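# Lower the grey arch's pegs into the stand's posts

## Task

Set the grey arch down on the stand gently, without forcing it, so that the peg beneath each of its green ends sinks into the hole of its post and each green end comes to rest on top of that post. The arms and hands must not press or strike the stand hard, and the arch must not be shoved, tugged or rammed hard, or the task fails. The arch has to stay seated on its own, not just because the robot is holding it. At the end, open the grippers and move the arms away.

## Robot and tools

ROBOT. Two xArm7 arms, left_arm and right_arm, each ending in a parallel two-finger gripper. Their bases in the scene frame: left_arm at (-0.028, +0.265, 0) m, quat_wxyz (+0.996, 0, 0, +0.088); right_arm at (-0.025, -0.362, 0) m, quat_wxyz (+1.000, 0, 0, -0.025). The scene frame has its origin on the table top midway between the arms, +z up, +x reaching out over the table, and left_arm on the +y side. The arm names are labels only; they do not tell you which side of an image something is on.

GRIPPER FRAME. Fingers extend along the gripper's +z and close along its y. The reported end_effector_position is the point between the pads when closed, roughly 2 cm short of the fingertips; closing moves the tips about 10 mm further along +z. The wrist camera frame (wrist_camera_optical) has +z looking forward, +x to the image's right, +y down.

execute_actions(actions). actions is a list of actions run one after another; an empty list just returns state and images. Each action is a table of 1 to 15 rows, one row per control step of 1/30 s; if fewer than 15 rows are given, the last one is repeated to fill the 15 steps (0.5 s). Every row has 14 numbers, each in [-1, 1], covering both arms even if one is idle: left_arm dx, dy, dz, rx, ry, rz, opening, then right_arm in the same seven. dx to rz are a target offset from that gripper's measured pose at the start of the action, in the gripper's own axes, not the scene frame. Each row is relative to that start pose, not to the previous row. Scale: 1.0 equals 0.6 m of translation or 180 degrees; rx, ry, rz form one rotation vector. In a call's first action the start pose is the last pose reported in this scene. opening is absolute, not an offset: +1 fully open (0.084 m), -1 closed.

CLIPPING. On every step the commanded pose is limited to 70 mm and 16 degrees from the measured pose; position wins over orientation when both cannot be met. After an action an arm only continues to its last clipped pose, so a distant target needs further actions.

move(target, speed, blocking). target is one 14-number row with the same layout and scale, as offsets in each gripper's axes from the pose in the latest result that reported one. Each gripper follows a straight path; all paths finish together, lasting 0.5 to 10 s, and are cut off at 10 s. speed is the top path speed in m/s, 0.002 to 0.5 (default 0.25); turning is capped at twice that in rad/s. Openings are applied at the start. Paths ignore obstacles and the other arm, and grippers can lag, drift or overshoot the speed, especially near full reach. Faster contact hits harder, and aiming further past a contact presses harder. The result adds a move: line with the ending (done, off_target, moving, held, fault; an arm not named is done), limits flags (paced = pose was clipped; held = checks blocked some steps, after which the arm may move much faster) and each gripper's distance to its pose. With blocking=false the result comes after 0.5 s while motion continues; use wait(0) to check, and call wait or stop before any other motion.

wait(seconds): 0 to 10 s, arms hold their last command; returns early when a running move ends. stop(): brakes the running move (needs room; fingers keep moving). zoom_image(camera, region): camera is cam_low, cam_left_wrist or cam_right_wrist; region [x0, y0, x1, y1] in pixels, top-left origin, at most 504 by 504. show_instructions(): shows the reference images (here one, Buzz-wire game page 1). read_manual(section): licence texts, section "licences". finished_scene(scene): pass the current scene's number; irreversible, and the goal must already hold and keep holding.

RESULTS. A state line per arm gives end_effector_position (m), end_effector_quat_wxyz and velocities (m/s, rad/s) in the scene frame; printed positions can be off at long reach. Hand target lines show where each arm is being driven. grip_measured is the actual finger opening on the opening scale. A pose unreachable line means the clearance check altered or blocked that arm's command. Action calls list positions at some steps; HELD marks steps where an arm's command was held back. Images arrive from cam_low, cam_left_wrist, cam_right_wrist, each 672x504.

GRIPPING. To hold something, command an opening well below grip_measured; the gap sets squeeze force (about 24 N per pad max for objects up to about 6 cm). Fast closing squeezes harder. Resending grip_measured keeps a light hold.

HOLDING STILL. For an idle arm, send the offset back to its desired pose in the first call of a reply and zeros afterwards, with the opening it should keep. The robot keeps holding its last command while you think.

LIMITS AND FAULTS. Joint ranges (rad): waist and rolls -6.283 to 6.283, shoulder -2.059 to 2.094, elbow -0.192 to 3.927, wrist pitch -1.693 to 3.142. Load limits (N m): waist 46, shoulder 46, upper arm roll 27.6, elbow 27.6, forearm roll 27.6, wrist pitch 18.4, wrist roll 18.4, including carried weight. Hitting one triggers a torque fault: the arm backs off, holds 10 s and skips the rest of the call. Motors warm while loaded: MOTOR HOT from 65 °C, OVER-TEMPERATURE FAULT with brakes at 80 °C.

AVOID. Hard contact with the stand, forcing or ramming the arch, dropping it, knocking anything off the table, and arms colliding or pressing on each other. Loose objects may occasionally get a brief push. Finish with the arch resting by itself, grippers open and arms withdrawn.

Each tool is called after "Request:" as name([rows], argument=value, ...), one row to a line, values as JSON.

## Session

Request:
execute_actions(actions=[])

Request:
show_instructions()

Scene clock: 0.00 s.
left_arm: end_effector_position=(+0.0721, +0.6537, +0.3134) grip_measured=+1.00 end_effector_quat_wxyz=(+0.040, -0.581, +0.810, -0.069) end_effector_velocity=(-0.000, -0.000, +0.001) end_effector_angular_velocity=(+0.002, +0.000, -0.000) | right_arm: end_effector_position=(+0.6692, -0.5330, +0.3739) grip_measured=+1.00 end_effector_quat_wxyz=(+0.261, +0.746, +0.584, +0.187) end_effector_velocity=(+0.000, +0.000, +0.000) end_effector_angular_velocity=(-0.001, -0.000, +0.001)
Joint positions: left_arm=[ 1.453 -0.239 -0.191  1.119 -0.201  1.404 -2.903  0.084] | right_arm=[-0.287  0.358  0.127  1.717 -0.117  0.712 -1.498  0.084]
Joint velocities: left_arm=[-0.    -0.002  0.    -0.     0.    -0.     0.    -0.   ] | right_arm=[ 0.     0.     0.     0.     0.    -0.    -0.001 -0.   ]
Hand target (left_arm): +0.072, +0.654, +0.313; +0.040, -0.581, +0.810, -0.069
Hand target (right_arm): +0.669, -0.533, +0.374; +0.261, +0.746, +0.584, +0.187

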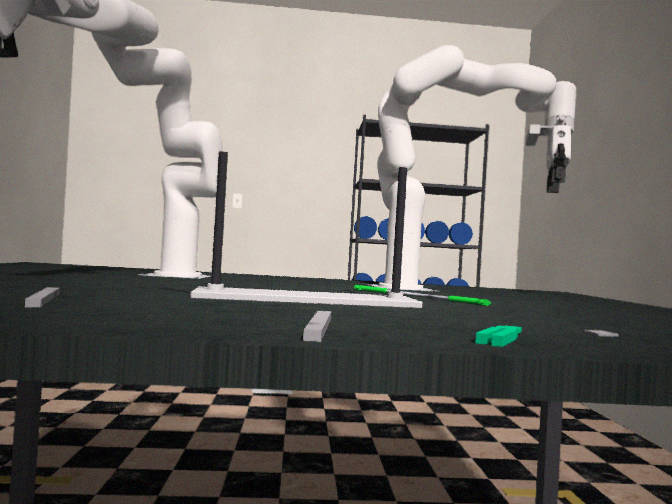

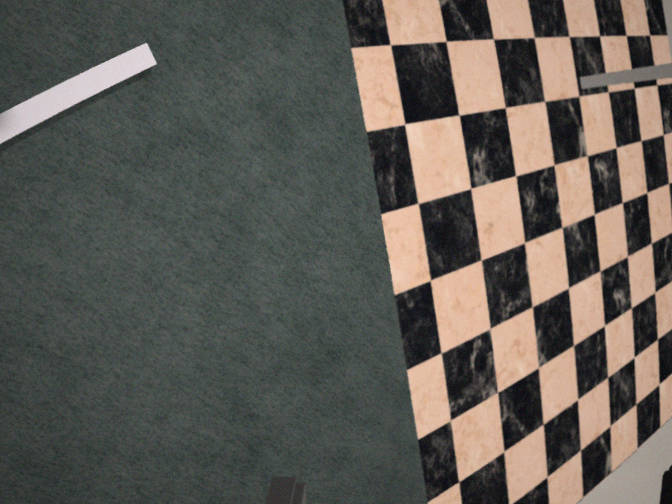

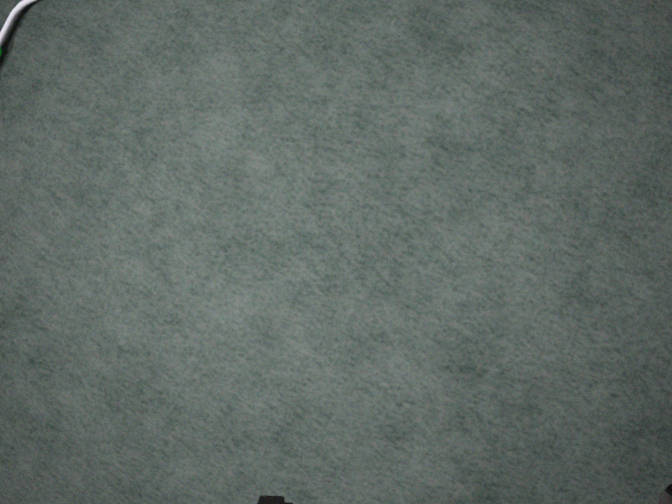

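Reference images for this scene: Buzz-wire game page 1.

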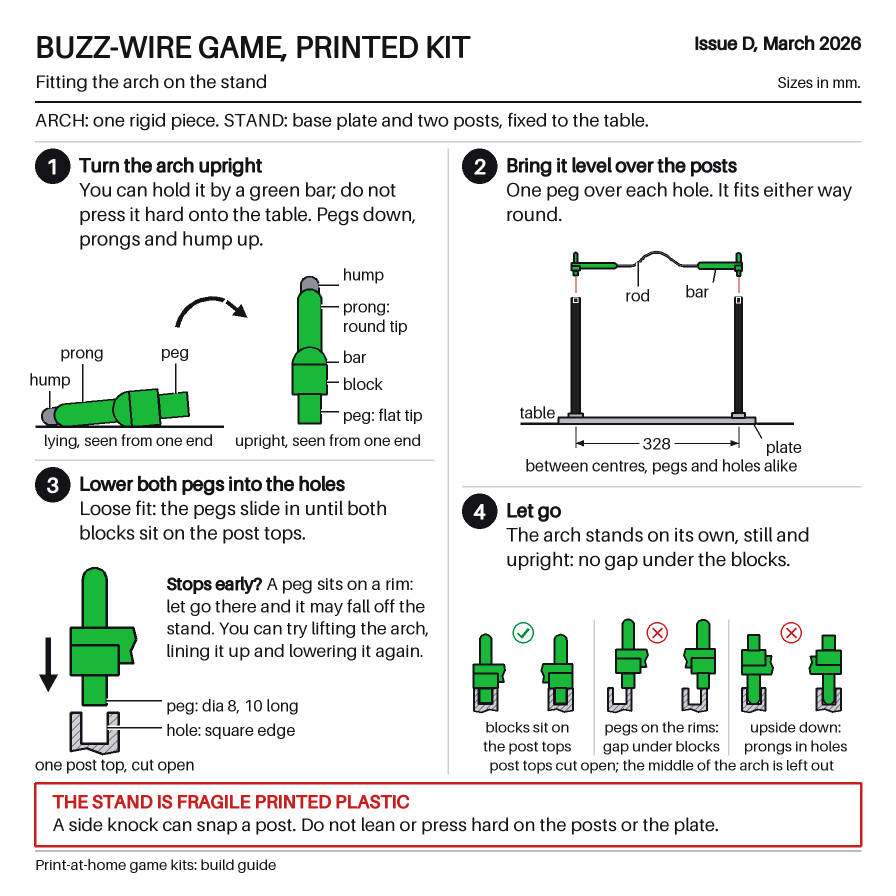

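Request:
move(target=[0.508,-0.683,0.03,-0.047,0.027,0.395,0.2,0.3,-0.345,-0.005,0.227,0.407,0.062,1], speed=0.4)

Scene clock: 9.73 s.
left_arm: end_effector_position=(+0.3580, +0.2327, +0.3644) grip_measured=+0.19 end_effector_quat_wxyz=(-0.000, +0.000, +1.000, -0.001) end_effector_velocity=(+0.002, -0.003, +0.000) end_effector_angular_velocity=(+0.004, +0.001, -0.006) | right_arm: end_effector_position=(+0.5516, -0.3211, +0.2454) grip_measured=+1.00 end_effector_quat_wxyz=(-0.406, +0.581, +0.578, +0.405) end_effector_velocity=(-0.001, +0.001, -0.003) end_effector_angular_velocity=(+0.006, +0.006, +0.002)
Joint positions: left_arm=[ 0.939 -0.556 -0.867  1.224 -0.417  1.605 -2.827  0.052] | right_arm=[-0.61   0.646  0.449  1.631  0.895  1.513 -2.096  0.084]
Joint velocities: left_arm=[ 0.003  0.006 -0.012  0.009  0.004 -0.001 -0.005 -0.   ] | right_arm=[ 0.     0.005 -0.    -0.003  0.002  0.002 -0.002  0.   ]
Hand target (left_arm): +0.358, +0.232, +0.364; -0.000, +0.001, +1.000, -0.001
Hand target (right_arm): +0.552, -0.321, +0.245; -0.407, +0.581, +0.578, +0.404
Off the commanded pose (left_arm): 0.003 m, 0 deg.
Off the commanded pose (right_arm): 0.001 m, 0 deg.
move: done

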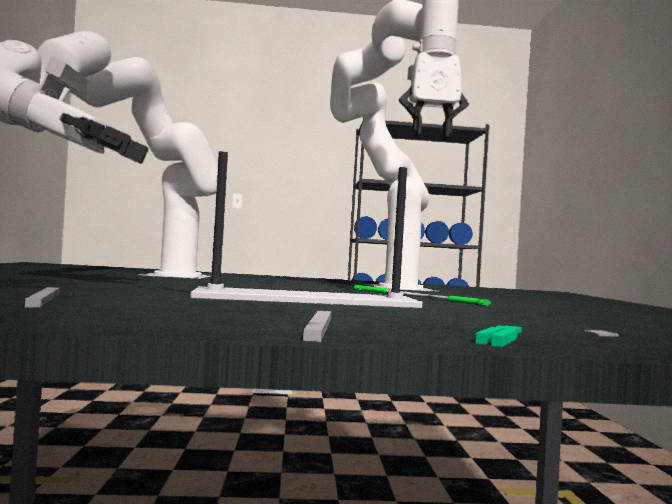

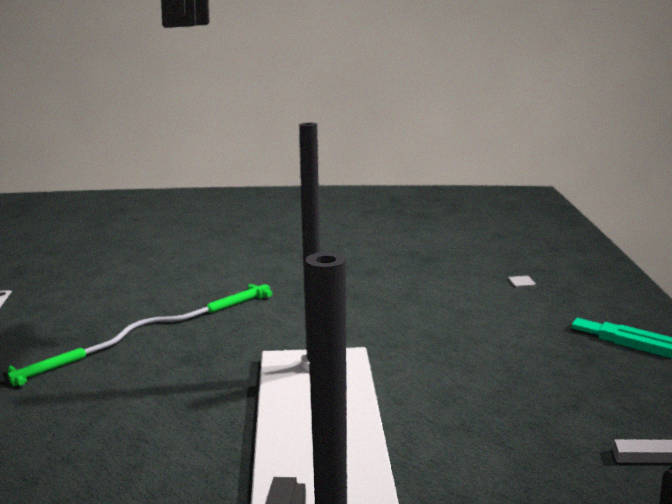

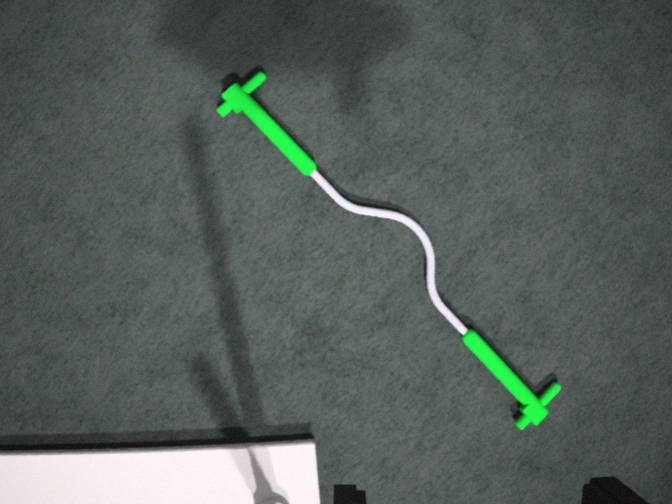

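Request:
move(target=[0.238,-0.122,0.44,0,0,-0.2455,0.2,0,0,0,0,0,0,1], speed=0.35)

Scene clock: 15.77 s.
left_arm: end_effector_position=(+0.2149, +0.1591, +0.1003) grip_measured=+0.19 end_effector_quat_wxyz=(-0.001, -0.376, +0.927, -0.002) end_effector_velocity=(-0.000, -0.000, -0.002) end_effector_angular_velocity=(+0.004, -0.001, -0.001) | right_arm: end_effector_position=(+0.5516, -0.3211, +0.2454) grip_measured=+1.00 end_effector_quat_wxyz=(-0.406, +0.581, +0.578, +0.405) end_effector_velocity=(+0.000, +0.000, +0.000) end_effector_angular_velocity=(+0.001, -0.001, -0.000)
Joint positions: left_arm=[ 0.539 -1.181 -1.157  0.325 -1.064  1.33  -3.503  0.052] | right_arm=[-0.61   0.646  0.449  1.631  0.895  1.513 -2.096  0.084]
Joint velocities: left_arm=[-0.002 -0.    -0.008 -0.002 -0.005 -0.005 -0.002  0.   ] | right_arm=[ 0.    -0.     0.     0.     0.001 -0.    -0.     0.   ]
Hand target (left_arm): +0.215, +0.159, +0.100; -0.001, -0.376, +0.927, -0.001
Hand target (right_arm): +0.552, -0.321, +0.245; -0.406, +0.581, +0.578, +0.405
Off the commanded pose (left_arm): 0.000 m, 0 deg.
Off the commanded pose (right_arm): 0.000 m, 0 deg.
move: done

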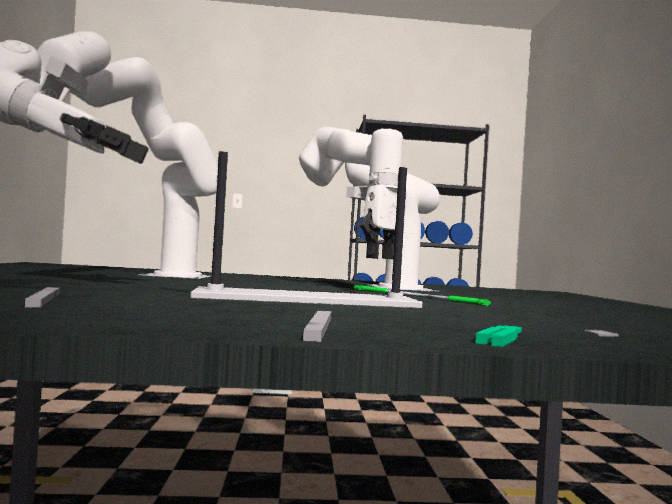

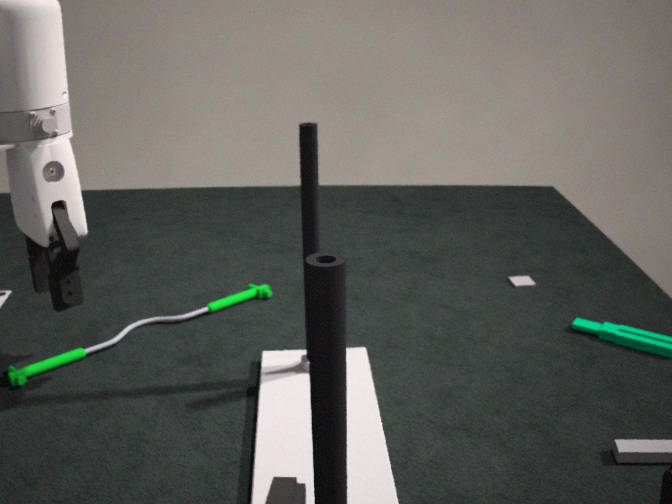

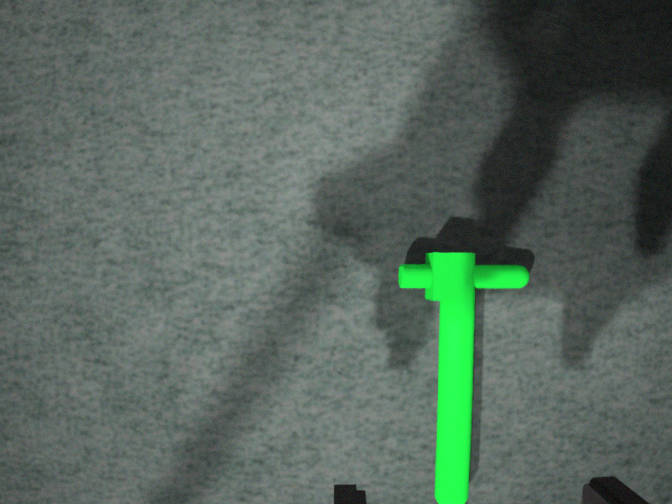

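Request:
move(target=[0,0.01,0.129,0,0,0.006,-0.3,0,0,0,0,0,0,1], speed=0.15)

Scene clock: 23.07 s.
left_arm: end_effector_position=(+0.2106, +0.1631, +0.0228) grip_measured=-0.32 end_effector_quat_wxyz=(-0.001, -0.367, +0.930, -0.002) end_effector_velocity=(+0.001, -0.000, -0.002) end_effector_angular_velocity=(+0.000, -0.001, -0.002) | right_arm: end_effector_position=(+0.5516, -0.3211, +0.2454) grip_measured=+1.00 end_effector_quat_wxyz=(-0.406, +0.581, +0.578, +0.405) end_effector_velocity=(-0.000, +0.000, -0.000) end_effector_angular_velocity=(-0.001, +0.000, +0.001)
Joint positions: left_arm=[ 0.623 -1.093 -1.495  0.273 -1.364  1.136 -3.395  0.03 ] | right_arm=[-0.61   0.646  0.449  1.631  0.895  1.513 -2.096  0.084]
Joint velocities: left_arm=[ 0.008  0.003 -0.01   0.003 -0.007 -0.005  0.005  0.   ] | right_arm=[ 0.     0.    -0.    -0.    -0.001 -0.    -0.    -0.   ]
Hand target (left_arm): +0.211, +0.163, +0.023; -0.001, -0.367, +0.930, -0.002
Hand target (right_arm): +0.552, -0.321, +0.245; -0.406, +0.581, +0.578, +0.405
Off the commanded pose (left_arm): 0.000 m, 0 deg.
Off the commanded pose (right_arm): 0.000 m, 0 deg.
move: done

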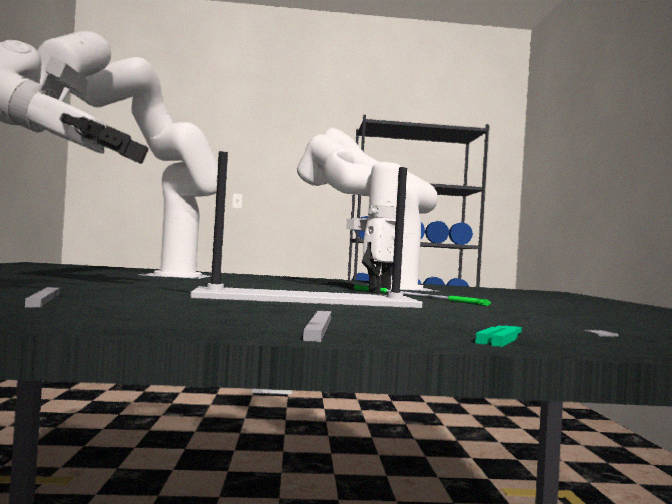

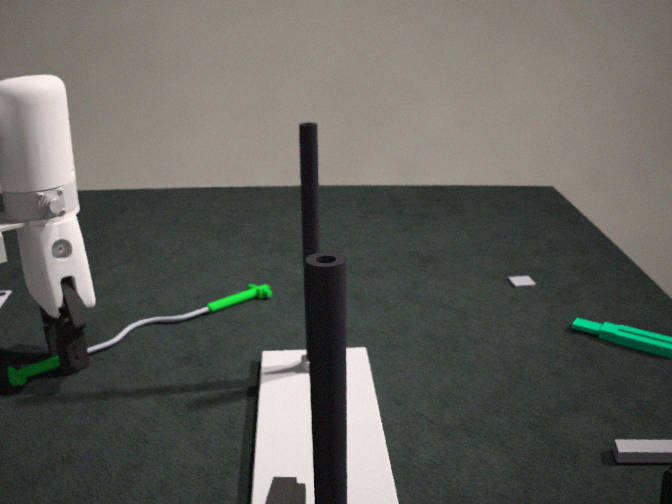

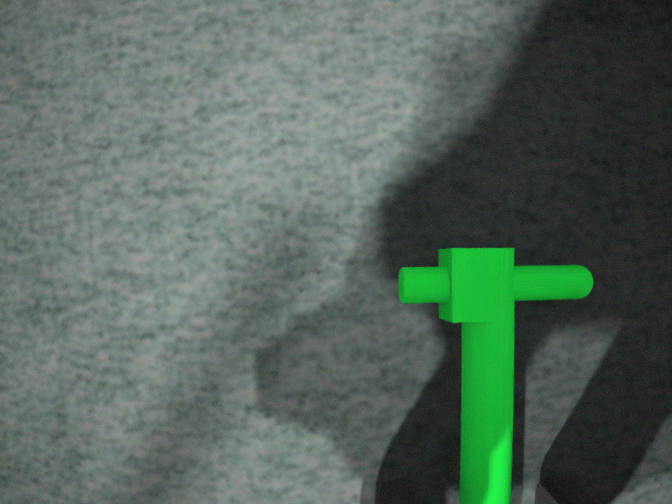

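Request:
execute_actions([
  [[0,0,0.002,0,0,0,-0.35,0,0,0,0,0,0,1],[0,0,0.004,0,0,0,-0.4,0,0,0,0,0,0,1],[0,0,0.005,0,0,0,-0.45,0,0,0,0,0,0,1],[0,0,0.005,0,0,0,-0.5,0,0,0,0,0,0,1],[0,0,0.005,0,0,0,-0.55,0,0,0,0,0,0,1],[0,0,0.005,0,0,0,-0.6,0,0,0,0,0,0,1],[0,0,0.005,0,0,0,-0.65,0,0,0,0,0,0,1],[0,0,0.005,0,0,0,-0.7,0,0,0,0,0,0,1],[0,0,0.005,0,0,0,-0.75,0,0,0,0,0,0,1],[0,0,0.005,0,0,0,-0.8,0,0,0,0,0,0,1],[0,0,0.005,0,0,0,-0.9,0,0,0,0,0,0,1],[0,0,0.005,0,0,0,-1,0,0,0,0,0,0,1]],
])

Request:
move(target=[0,0,-0.1,0,0,0,-1,0,0,0,0,0,0,1], speed=0.15)

Scene clock: 26.93 s.
left_arm: end_effector_position=(+0.2118, +0.1630, +0.0207) grip_measured=-0.74 end_effector_quat_wxyz=(+0.000, -0.367, +0.930, -0.003) end_effector_velocity=(-0.001, -0.000, -0.001) end_effector_angular_velocity=(+0.000, +0.003, -0.001) | right_arm: end_effector_position=(+0.5516, -0.3211, +0.2454) grip_measured=+1.00 end_effector_quat_wxyz=(-0.406, +0.581, +0.578, +0.405) end_effector_velocity=(+0.000, +0.000, +0.001) end_effector_angular_velocity=(+0.002, -0.000, -0.001)
Joint positions: left_arm=[ 0.63  -1.09  -1.507  0.274 -1.377  1.127 -3.39   0.011] | right_arm=[-0.61   0.646  0.449  1.631  0.895  1.513 -2.096  0.084]
Joint velocities: left_arm=[-0.001  0.005 -0.003 -0.001  0.    -0.003 -0.001  0.   ] | right_arm=[ 0.    -0.     0.     0.     0.002  0.     0.    -0.   ]
Hand target (left_arm): +0.211, +0.163, +0.020; -0.001, -0.367, +0.930, -0.002
Hand target (right_arm): +0.552, -0.321, +0.245; -0.406, +0.581, +0.578, +0.405
Off the commanded pose (left_arm): 0.002 m, 0 deg.
Off the commanded pose (right_arm): 0.000 m, 0 deg.
Step readings (end_effector_position):
0: left_arm (+0.2106, +0.1631, +0.0226) | right_arm (+0.5516, -0.3211, +0.2454)
1: left_arm (+0.2106, +0.1631, +0.0226) | right_arm (+0.5516, -0.3211, +0.2454)
2: left_arm (+0.2107, +0.1631, +0.0225) | right_arm (+0.5516, -0.3211, +0.2454)
4: left_arm (+0.2107, +0.1631, +0.0216) | right_arm (+0.5516, -0.3211, +0.2454)
8: left_arm (+0.2118, +0.1626, +0.0210) | right_arm (+0.5516, -0.3211, +0.2454)
15: end_effector_position above

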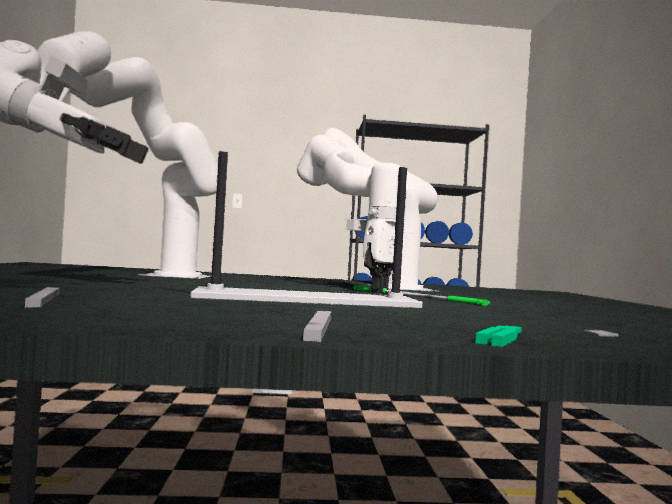

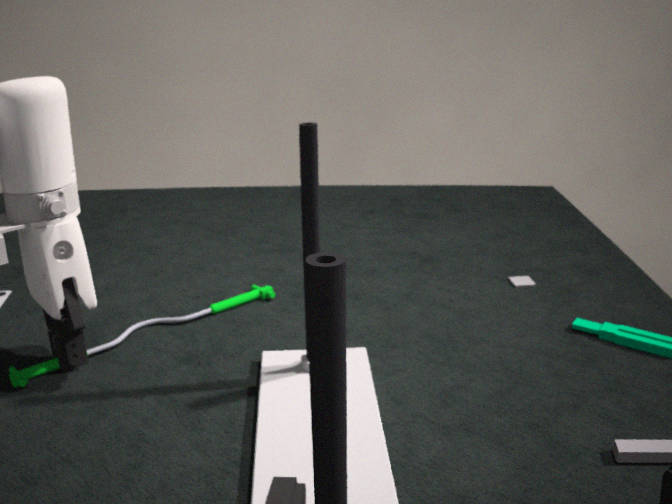

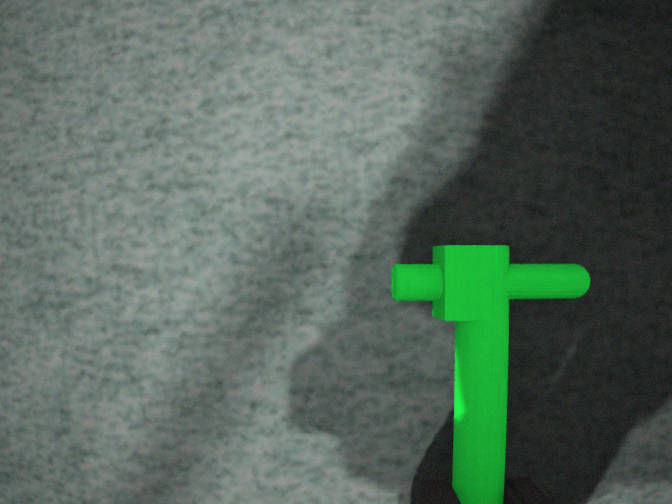

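Scene clock: 27.93 s.
left_arm: end_effector_position=(+0.2116, +0.1633, +0.0808) grip_measured=-0.74 end_effector_quat_wxyz=(+0.000, -0.367, +0.930, -0.003) end_effector_velocity=(-0.000, +0.000, +0.002) end_effector_angular_velocity=(+0.001, -0.001, -0.002) | right_arm: end_effector_position=(+0.5516, -0.3211, +0.2454) grip_measured=+1.00 end_effector_quat_wxyz=(-0.406, +0.581, +0.578, +0.405) end_effector_velocity=(-0.000, +0.000, +0.000) end_effector_angular_velocity=(+0.001, -0.001, +0.000)
Joint positions: left_arm=[ 0.533 -1.161 -1.221  0.288 -1.127  1.274 -3.467  0.011] | right_arm=[-0.61   0.646  0.449  1.631  0.895  1.513 -2.096  0.084]
Joint velocities: left_arm=[-0.004 -0.004  0.008  0.     0.006  0.005 -0.     0.   ] | right_arm=[-0.    -0.     0.    -0.001  0.001 -0.    -0.001  0.   ]
Hand target (left_arm): +0.212, +0.163, +0.081; +0.000, -0.367, +0.930, -0.003
Hand target (right_arm): +0.552, -0.321, +0.245; -0.406, +0.581, +0.578, +0.405
Off the commanded pose (left_arm): 0.000 m, 0 deg.
Off the commanded pose (right_arm): 0.000 m, 0 deg.
move: done

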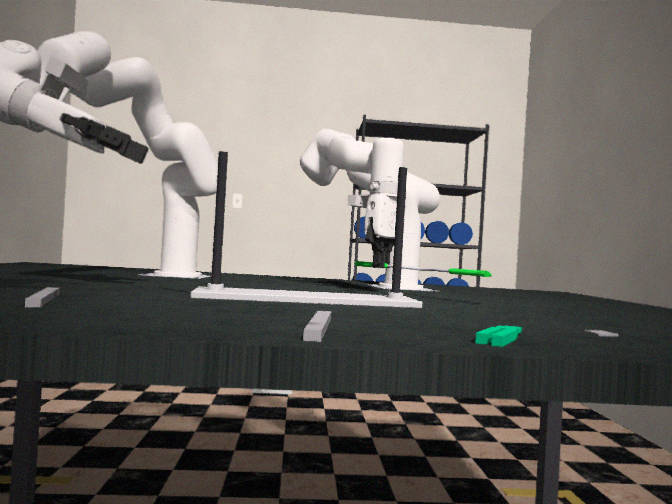

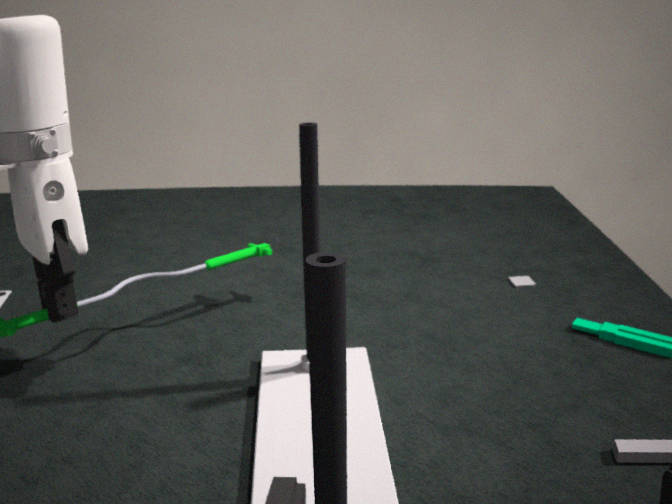

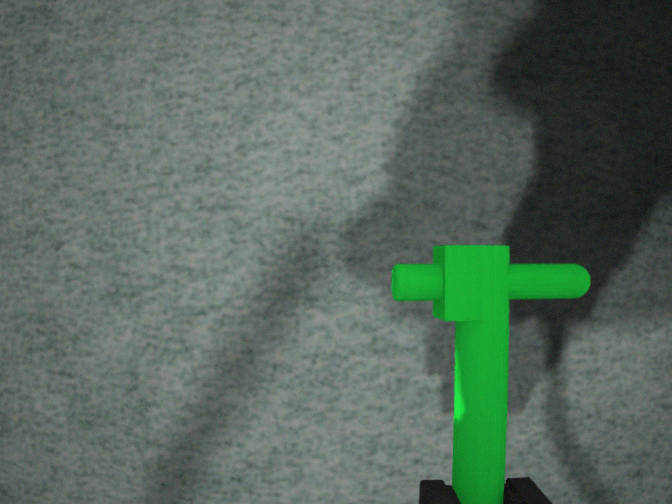

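Request:
move(target=[-0.097,-0.091,-0.483,0,0,0,-1,0,0,0,0,0,0,1], speed=0.3)

Request:
move(target=[0,0,0,0,0,0.7256,-1,0,0,0,0,0,0,1], speed=0.45)

Request:
move(target=[-0.1425,0.278,0.102,-0.533,0,0,-1,0,0,0,0,0,0,1], speed=0.35)

Scene clock: 35.30 s.
left_arm: end_effector_position=(+0.2903, +0.1639, +0.3708) grip_measured=-0.74 end_effector_quat_wxyz=(+0.001, -0.367, +0.930, -0.002) end_effector_velocity=(+0.001, +0.000, +0.003) end_effector_angular_velocity=(-0.000, +0.001, +0.002) | right_arm: end_effector_position=(+0.5516, -0.3211, +0.2454) grip_measured=+1.00 end_effector_quat_wxyz=(-0.406, +0.581, +0.578, +0.405) end_effector_velocity=(-0.000, -0.000, -0.000) end_effector_angular_velocity=(-0.001, -0.001, +0.001)
Joint positions: left_arm=[ 0.828 -0.85  -0.764  1.121 -0.563  1.772 -3.58   0.011] | right_arm=[-0.61   0.646  0.449  1.631  0.895  1.513 -2.096  0.084]
Joint velocities: left_arm=[ 0.005  0.006  0.     0.012  0.002  0.007 -0.003 -0.   ] | right_arm=[-0.001 -0.     0.    -0.    -0.002 -0.    -0.001  0.   ]
Hand target (left_arm): +0.290, +0.164, +0.371; +0.001, -0.367, +0.930, -0.002
Hand target (right_arm): +0.552, -0.321, +0.245; -0.406, +0.581, +0.578, +0.405
Off the commanded pose (left_arm): 0.001 m, 0 deg.
Off the commanded pose (right_arm): 0.000 m, 0 deg.
move: done

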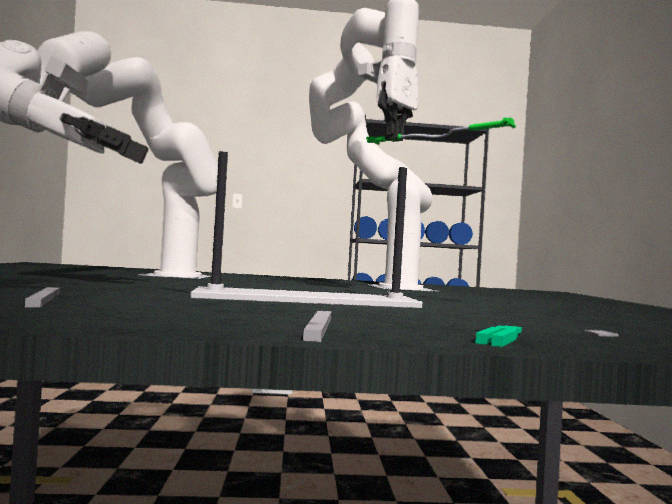

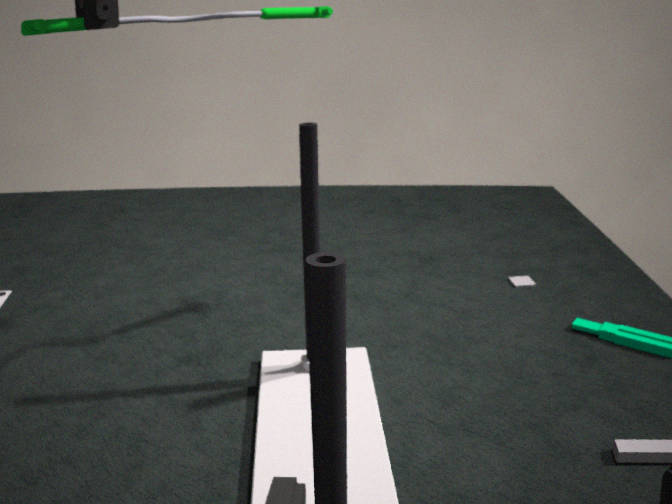

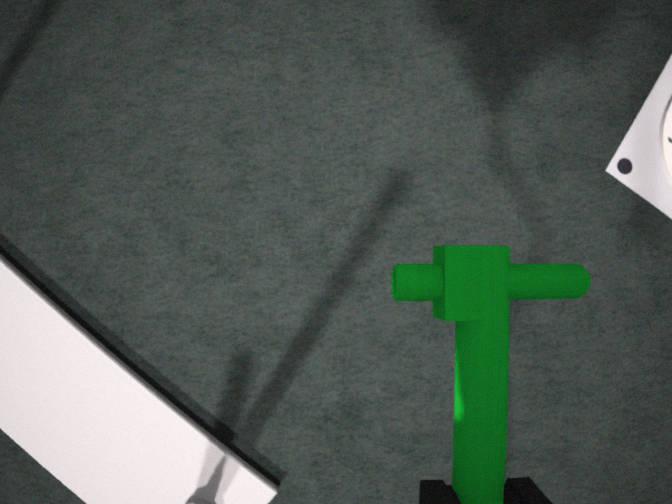

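Scene clock: 38.43 s.
left_arm: end_effector_position=(+0.2901, +0.1643, +0.3710) grip_measured=-0.74 end_effector_quat_wxyz=(+0.002, +0.691, +0.723, -0.000) end_effector_velocity=(+0.000, +0.000, +0.000) end_effector_angular_velocity=(-0.002, -0.000, -0.005) | right_arm: end_effector_position=(+0.5516, -0.3211, +0.2454) grip_measured=+1.00 end_effector_quat_wxyz=(-0.406, +0.581, +0.578, +0.405) end_effector_velocity=(-0.000, +0.000, +0.000) end_effector_angular_velocity=(+0.001, -0.000, +0.000)
Joint positions: left_arm=[ 0.226 -0.565 -0.49   1.085 -0.258  1.592 -1.644  0.011] | right_arm=[-0.61   0.646  0.449  1.631  0.895  1.513 -2.096  0.084]
Joint velocities: left_arm=[-0.001  0.     0.002 -0.    -0.001 -0.001  0.006 -0.   ] | right_arm=[-0.    -0.     0.    -0.001  0.001 -0.    -0.001  0.   ]
Hand target (left_arm): +0.290, +0.164, +0.371; +0.002, +0.691, +0.723, -0.000
Hand target (right_arm): +0.552, -0.321, +0.245; -0.406, +0.581, +0.578, +0.405
Off the commanded pose (left_arm): 0.000 m, 0 deg.
Off the commanded pose (right_arm): 0.000 m, 0 deg.
move: done

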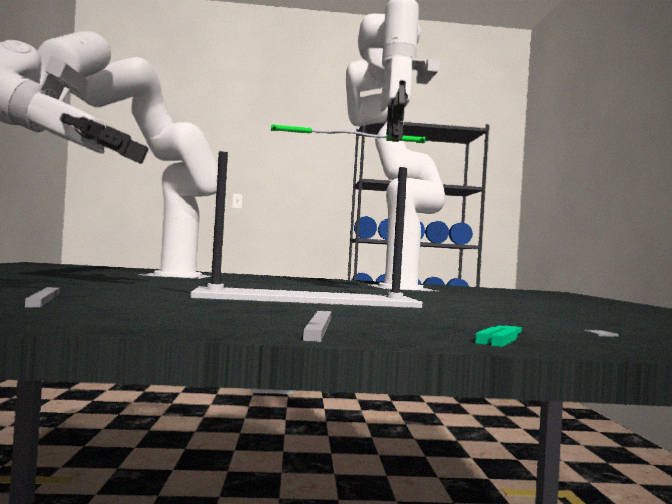

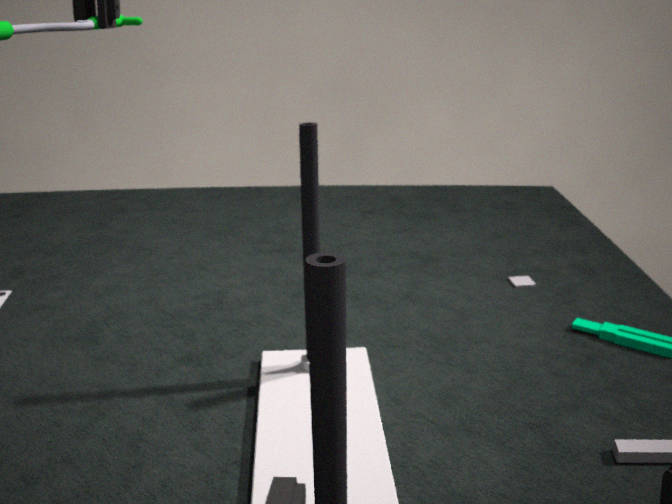

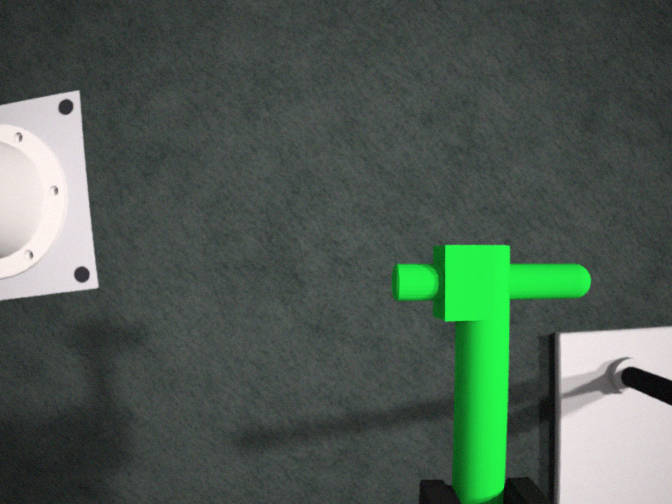

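Scene clock: 41.67 s.
left_arm: end_effector_position=(+0.4610, +0.0864, +0.3097) grip_measured=-0.74 end_effector_quat_wxyz=(+0.516, +0.461, +0.485, +0.535) end_effector_velocity=(+0.000, +0.001, +0.000) end_effector_angular_velocity=(-0.001, -0.008, +0.005) | right_arm: end_effector_position=(+0.5516, -0.3211, +0.2454) grip_measured=+1.00 end_effector_quat_wxyz=(-0.406, +0.581, +0.578, +0.405) end_effector_velocity=(-0.000, -0.000, -0.000) end_effector_angular_velocity=(-0.001, +0.001, +0.000)
Joint positions: left_arm=[ 1.11  -0.947 -1.857  0.51  -0.703 -0.956 -2.152  0.011] | right_arm=[-0.61   0.646  0.449  1.631  0.895  1.513 -2.096  0.084]
Joint velocities: left_arm=[ 0.005 -0.01  -0.006  0.006 -0.015 -0.001 -0.001 -0.   ] | right_arm=[ 0.     0.    -0.     0.    -0.001 -0.     0.001 -0.   ]
Hand target (left_arm): +0.461, +0.086, +0.310; +0.516, +0.461, +0.485, +0.535
Hand target (right_arm): +0.552, -0.321, +0.245; -0.406, +0.581, +0.578, +0.405
Off the commanded pose (left_arm): 0.001 m, 0 deg.
Off the commanded pose (right_arm): 0.000 m, 0 deg.
move: done; limits=paced

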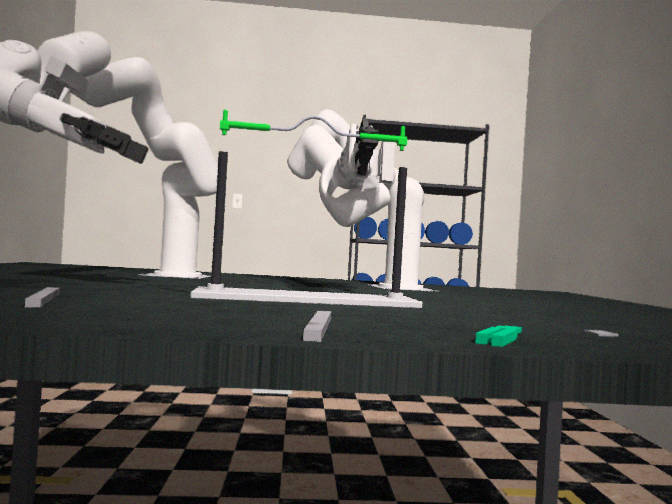

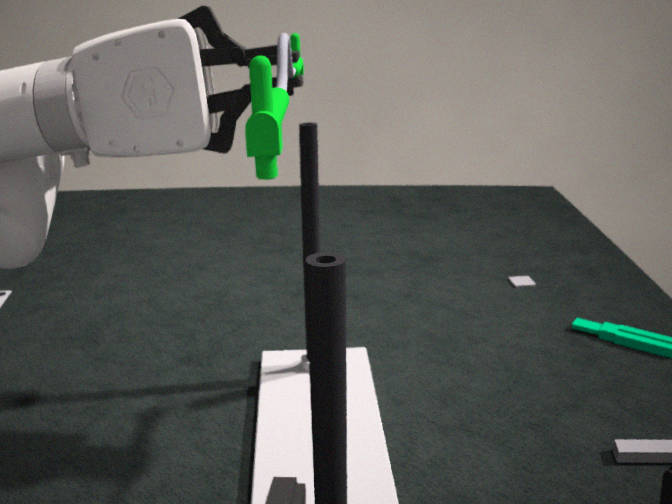

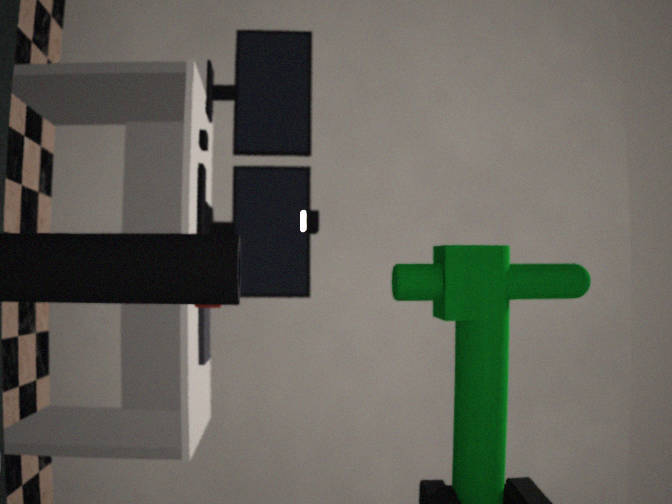

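Request:
move(target=[0.0035,-0.0435,0.0145,0,0.0126,0,-1,0,-0.03,0,0,0,0,1], speed=0.06)

Request:
zoom_image(camera="cam_left_wrist", region=[290,50,420,300])

Request:
zoom_image(camera="cam_right_wrist", region=[300,220,460,340])

Request:
zoom_image(camera="cam_low", region=[200,100,430,200])

Scene clock: 47.10 s.
left_arm: end_effector_position=(+0.4722, +0.0889, +0.2847) grip_measured=-0.74 end_effector_quat_wxyz=(+0.507, +0.450, +0.495, +0.544) end_effector_velocity=(+0.001, +0.000, -0.000) end_effector_angular_velocity=(+0.001, -0.005, +0.004) | right_arm: end_effector_position=(+0.5337, -0.3211, +0.2455) grip_measured=+1.00 end_effector_quat_wxyz=(-0.406, +0.581, +0.578, +0.405) end_effector_velocity=(-0.001, +0.001, -0.000) end_effector_angular_velocity=(+0.001, -0.001, +0.000)
Joint positions: left_arm=[ 1.176 -1.037 -1.942  0.566 -0.789 -0.93  -2.18   0.011] | right_arm=[-0.636  0.587  0.45   1.544  0.909  1.512 -2.129  0.084]
Joint velocities: left_arm=[ 0.003 -0.008 -0.004  0.005 -0.011  0.001  0.001  0.   ] | right_arm=[-0.001 -0.003  0.001 -0.005  0.002 -0.    -0.003  0.   ]
Hand target (left_arm): +0.472, +0.089, +0.285; +0.506, +0.450, +0.495, +0.544
Hand target (right_arm): +0.534, -0.321, +0.245; -0.406, +0.581, +0.578, +0.405
Off the commanded pose (left_arm): 0.000 m, 0 deg.
Off the commanded pose (right_arm): 0.000 m, 0 deg.
move: done

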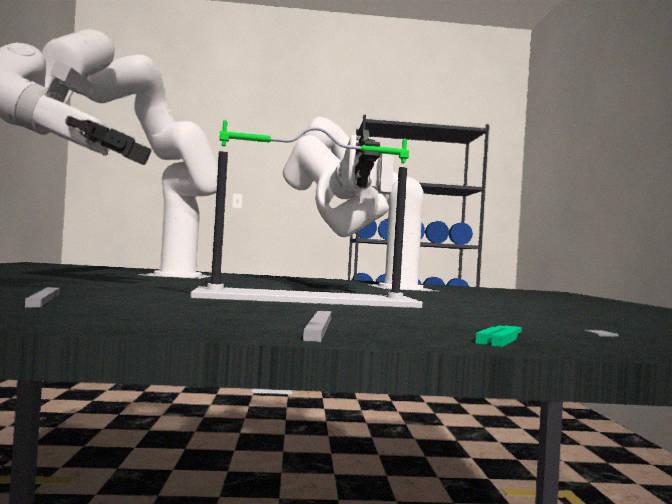

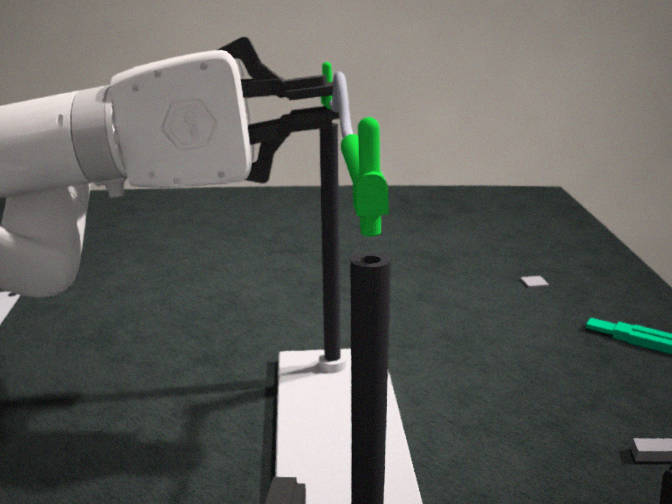

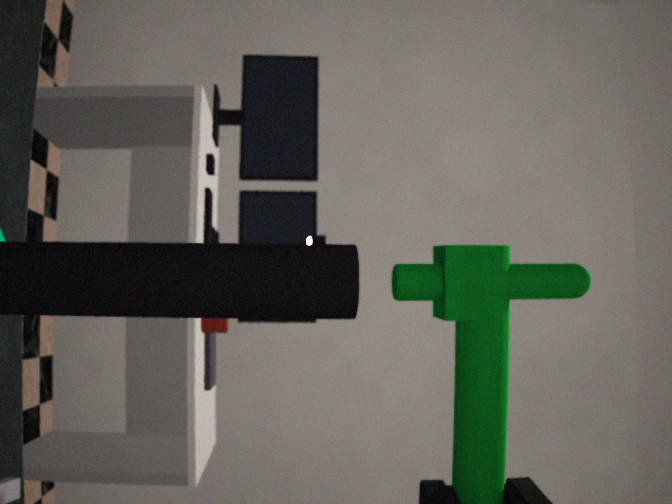

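Region (290, 50, 420, 300) of cam_left_wrist's 672x504 image, scaled by 2.016, with more detail than that image has; it fills the left 262 columns of this view, and the rest is white.

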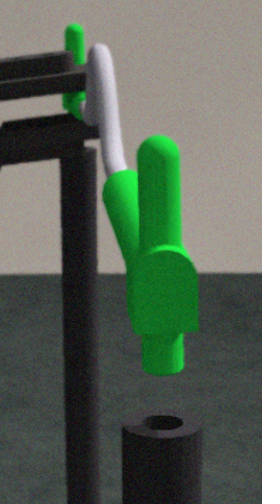

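Region (300, 220, 460, 340) of cam_right_wrist's 672x504 image, scaled by 3.150, with more detail than that image has; it fills the top 378 rows of this view, and the rest is white.

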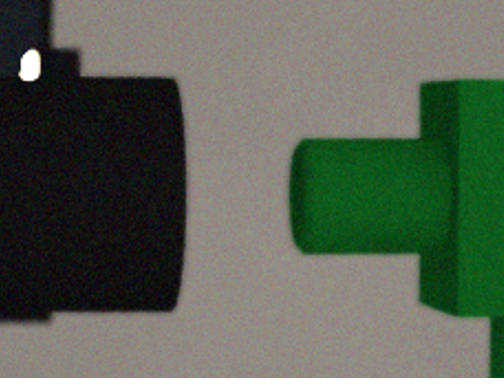

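Region (200, 100, 430, 200) of cam_low's 672x504 image, scaled by 2.191, with more detail than that image has; it fills the top 219 rows of this view, and the rest is white.

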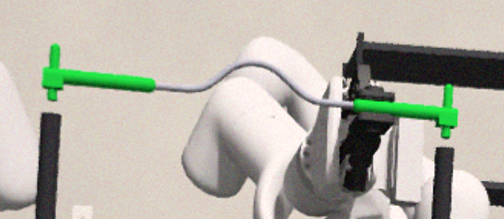

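Request:
move(target=[0,-0.005,0.0012,0.006,-0.0007,0.003,-1,0,0,0,0,0,0,1], speed=0.04)

Request:
zoom_image(camera="cam_left_wrist", region=[290,50,420,300])

Request:
zoom_image(camera="cam_right_wrist", region=[300,220,460,340])

Request:
zoom_image(camera="cam_low", region=[195,110,255,170])

Scene clock: 54.07 s.
left_arm: end_effector_position=(+0.4732, +0.0890, +0.2819) grip_measured=-0.74 end_effector_quat_wxyz=(+0.500, +0.458, +0.497, +0.541) end_effector_velocity=(-0.000, -0.001, -0.001) end_effector_angular_velocity=(+0.002, +0.005, -0.003) | right_arm: end_effector_position=(+0.5337, -0.3211, +0.2455) grip_measured=+1.00 end_effector_quat_wxyz=(-0.406, +0.581, +0.578, +0.405) end_effector_velocity=(-0.000, -0.001, -0.000) end_effector_angular_velocity=(-0.001, -0.000, +0.000)
Joint positions: left_arm=[ 1.175 -1.026 -1.939  0.562 -0.77  -0.92  -2.173  0.011] | right_arm=[-0.636  0.587  0.45   1.544  0.909  1.512 -2.129  0.084]
Joint velocities: left_arm=[-0.001  0.005  0.001 -0.001  0.007  0.001  0.002 -0.   ] | right_arm=[-0.001  0.     0.    -0.    -0.002 -0.    -0.001  0.   ]
Hand target (left_arm): +0.473, +0.089, +0.282; +0.500, +0.458, +0.497, +0.541
Hand target (right_arm): +0.534, -0.321, +0.245; -0.406, +0.581, +0.578, +0.405
Off the commanded pose (left_arm): 0.000 m, 0 deg.
Off the commanded pose (right_arm): 0.000 m, 0 deg.
move: done

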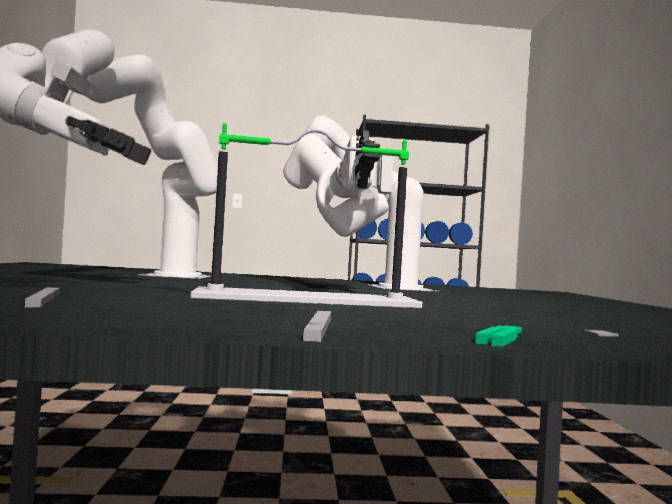

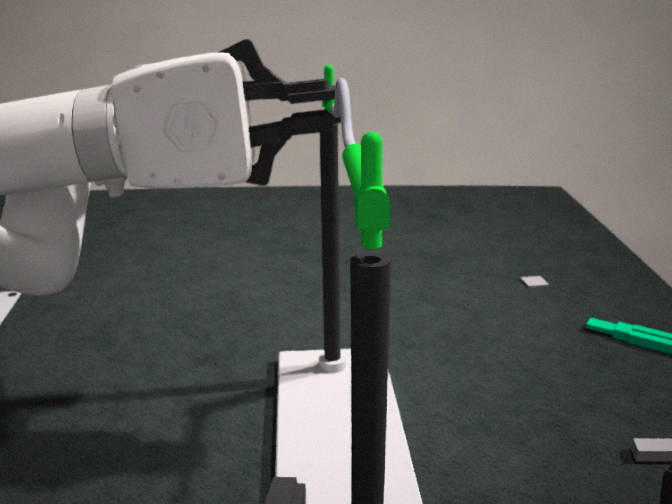

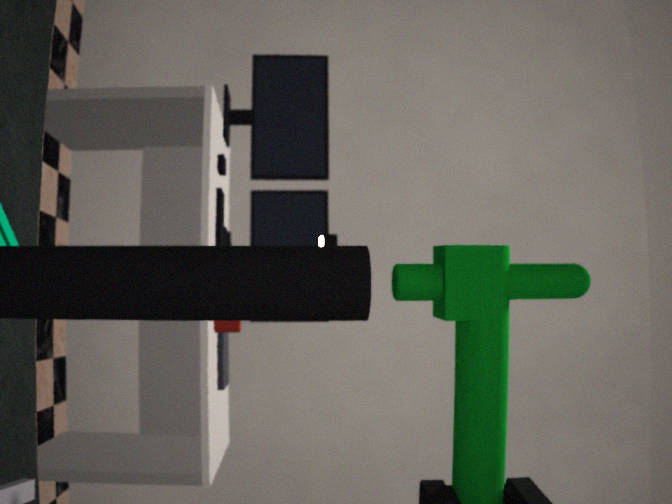

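Region (290, 50, 420, 300) of cam_left_wrist's 672x504 image, scaled by 2.016, with more detail than that image has; it fills the left 262 columns of this view, and the rest is white.

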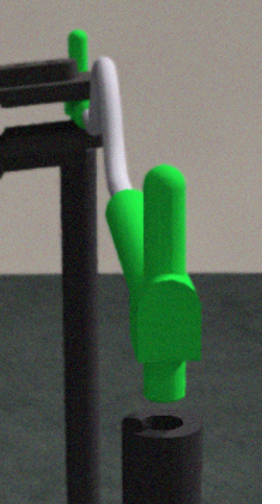

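Region (300, 220, 460, 340) of cam_right_wrist's 672x504 image, scaled by 3.150, with more detail than that image has; it fills the top 378 rows of this view, and the rest is white.

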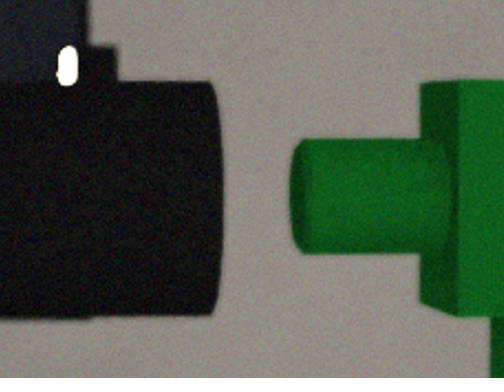

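Region (195, 110, 255, 170) of cam_low's 672x504 image, scaled by 8.400, with more detail than that image has.

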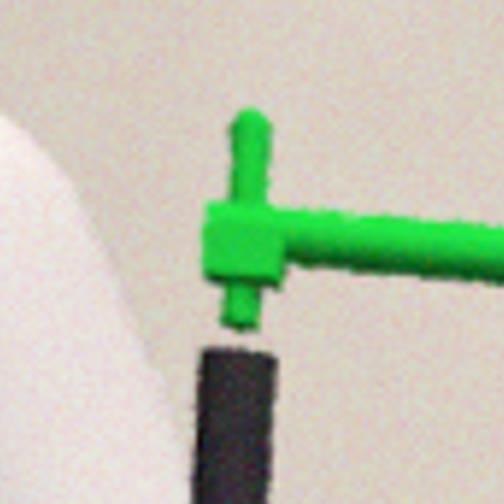

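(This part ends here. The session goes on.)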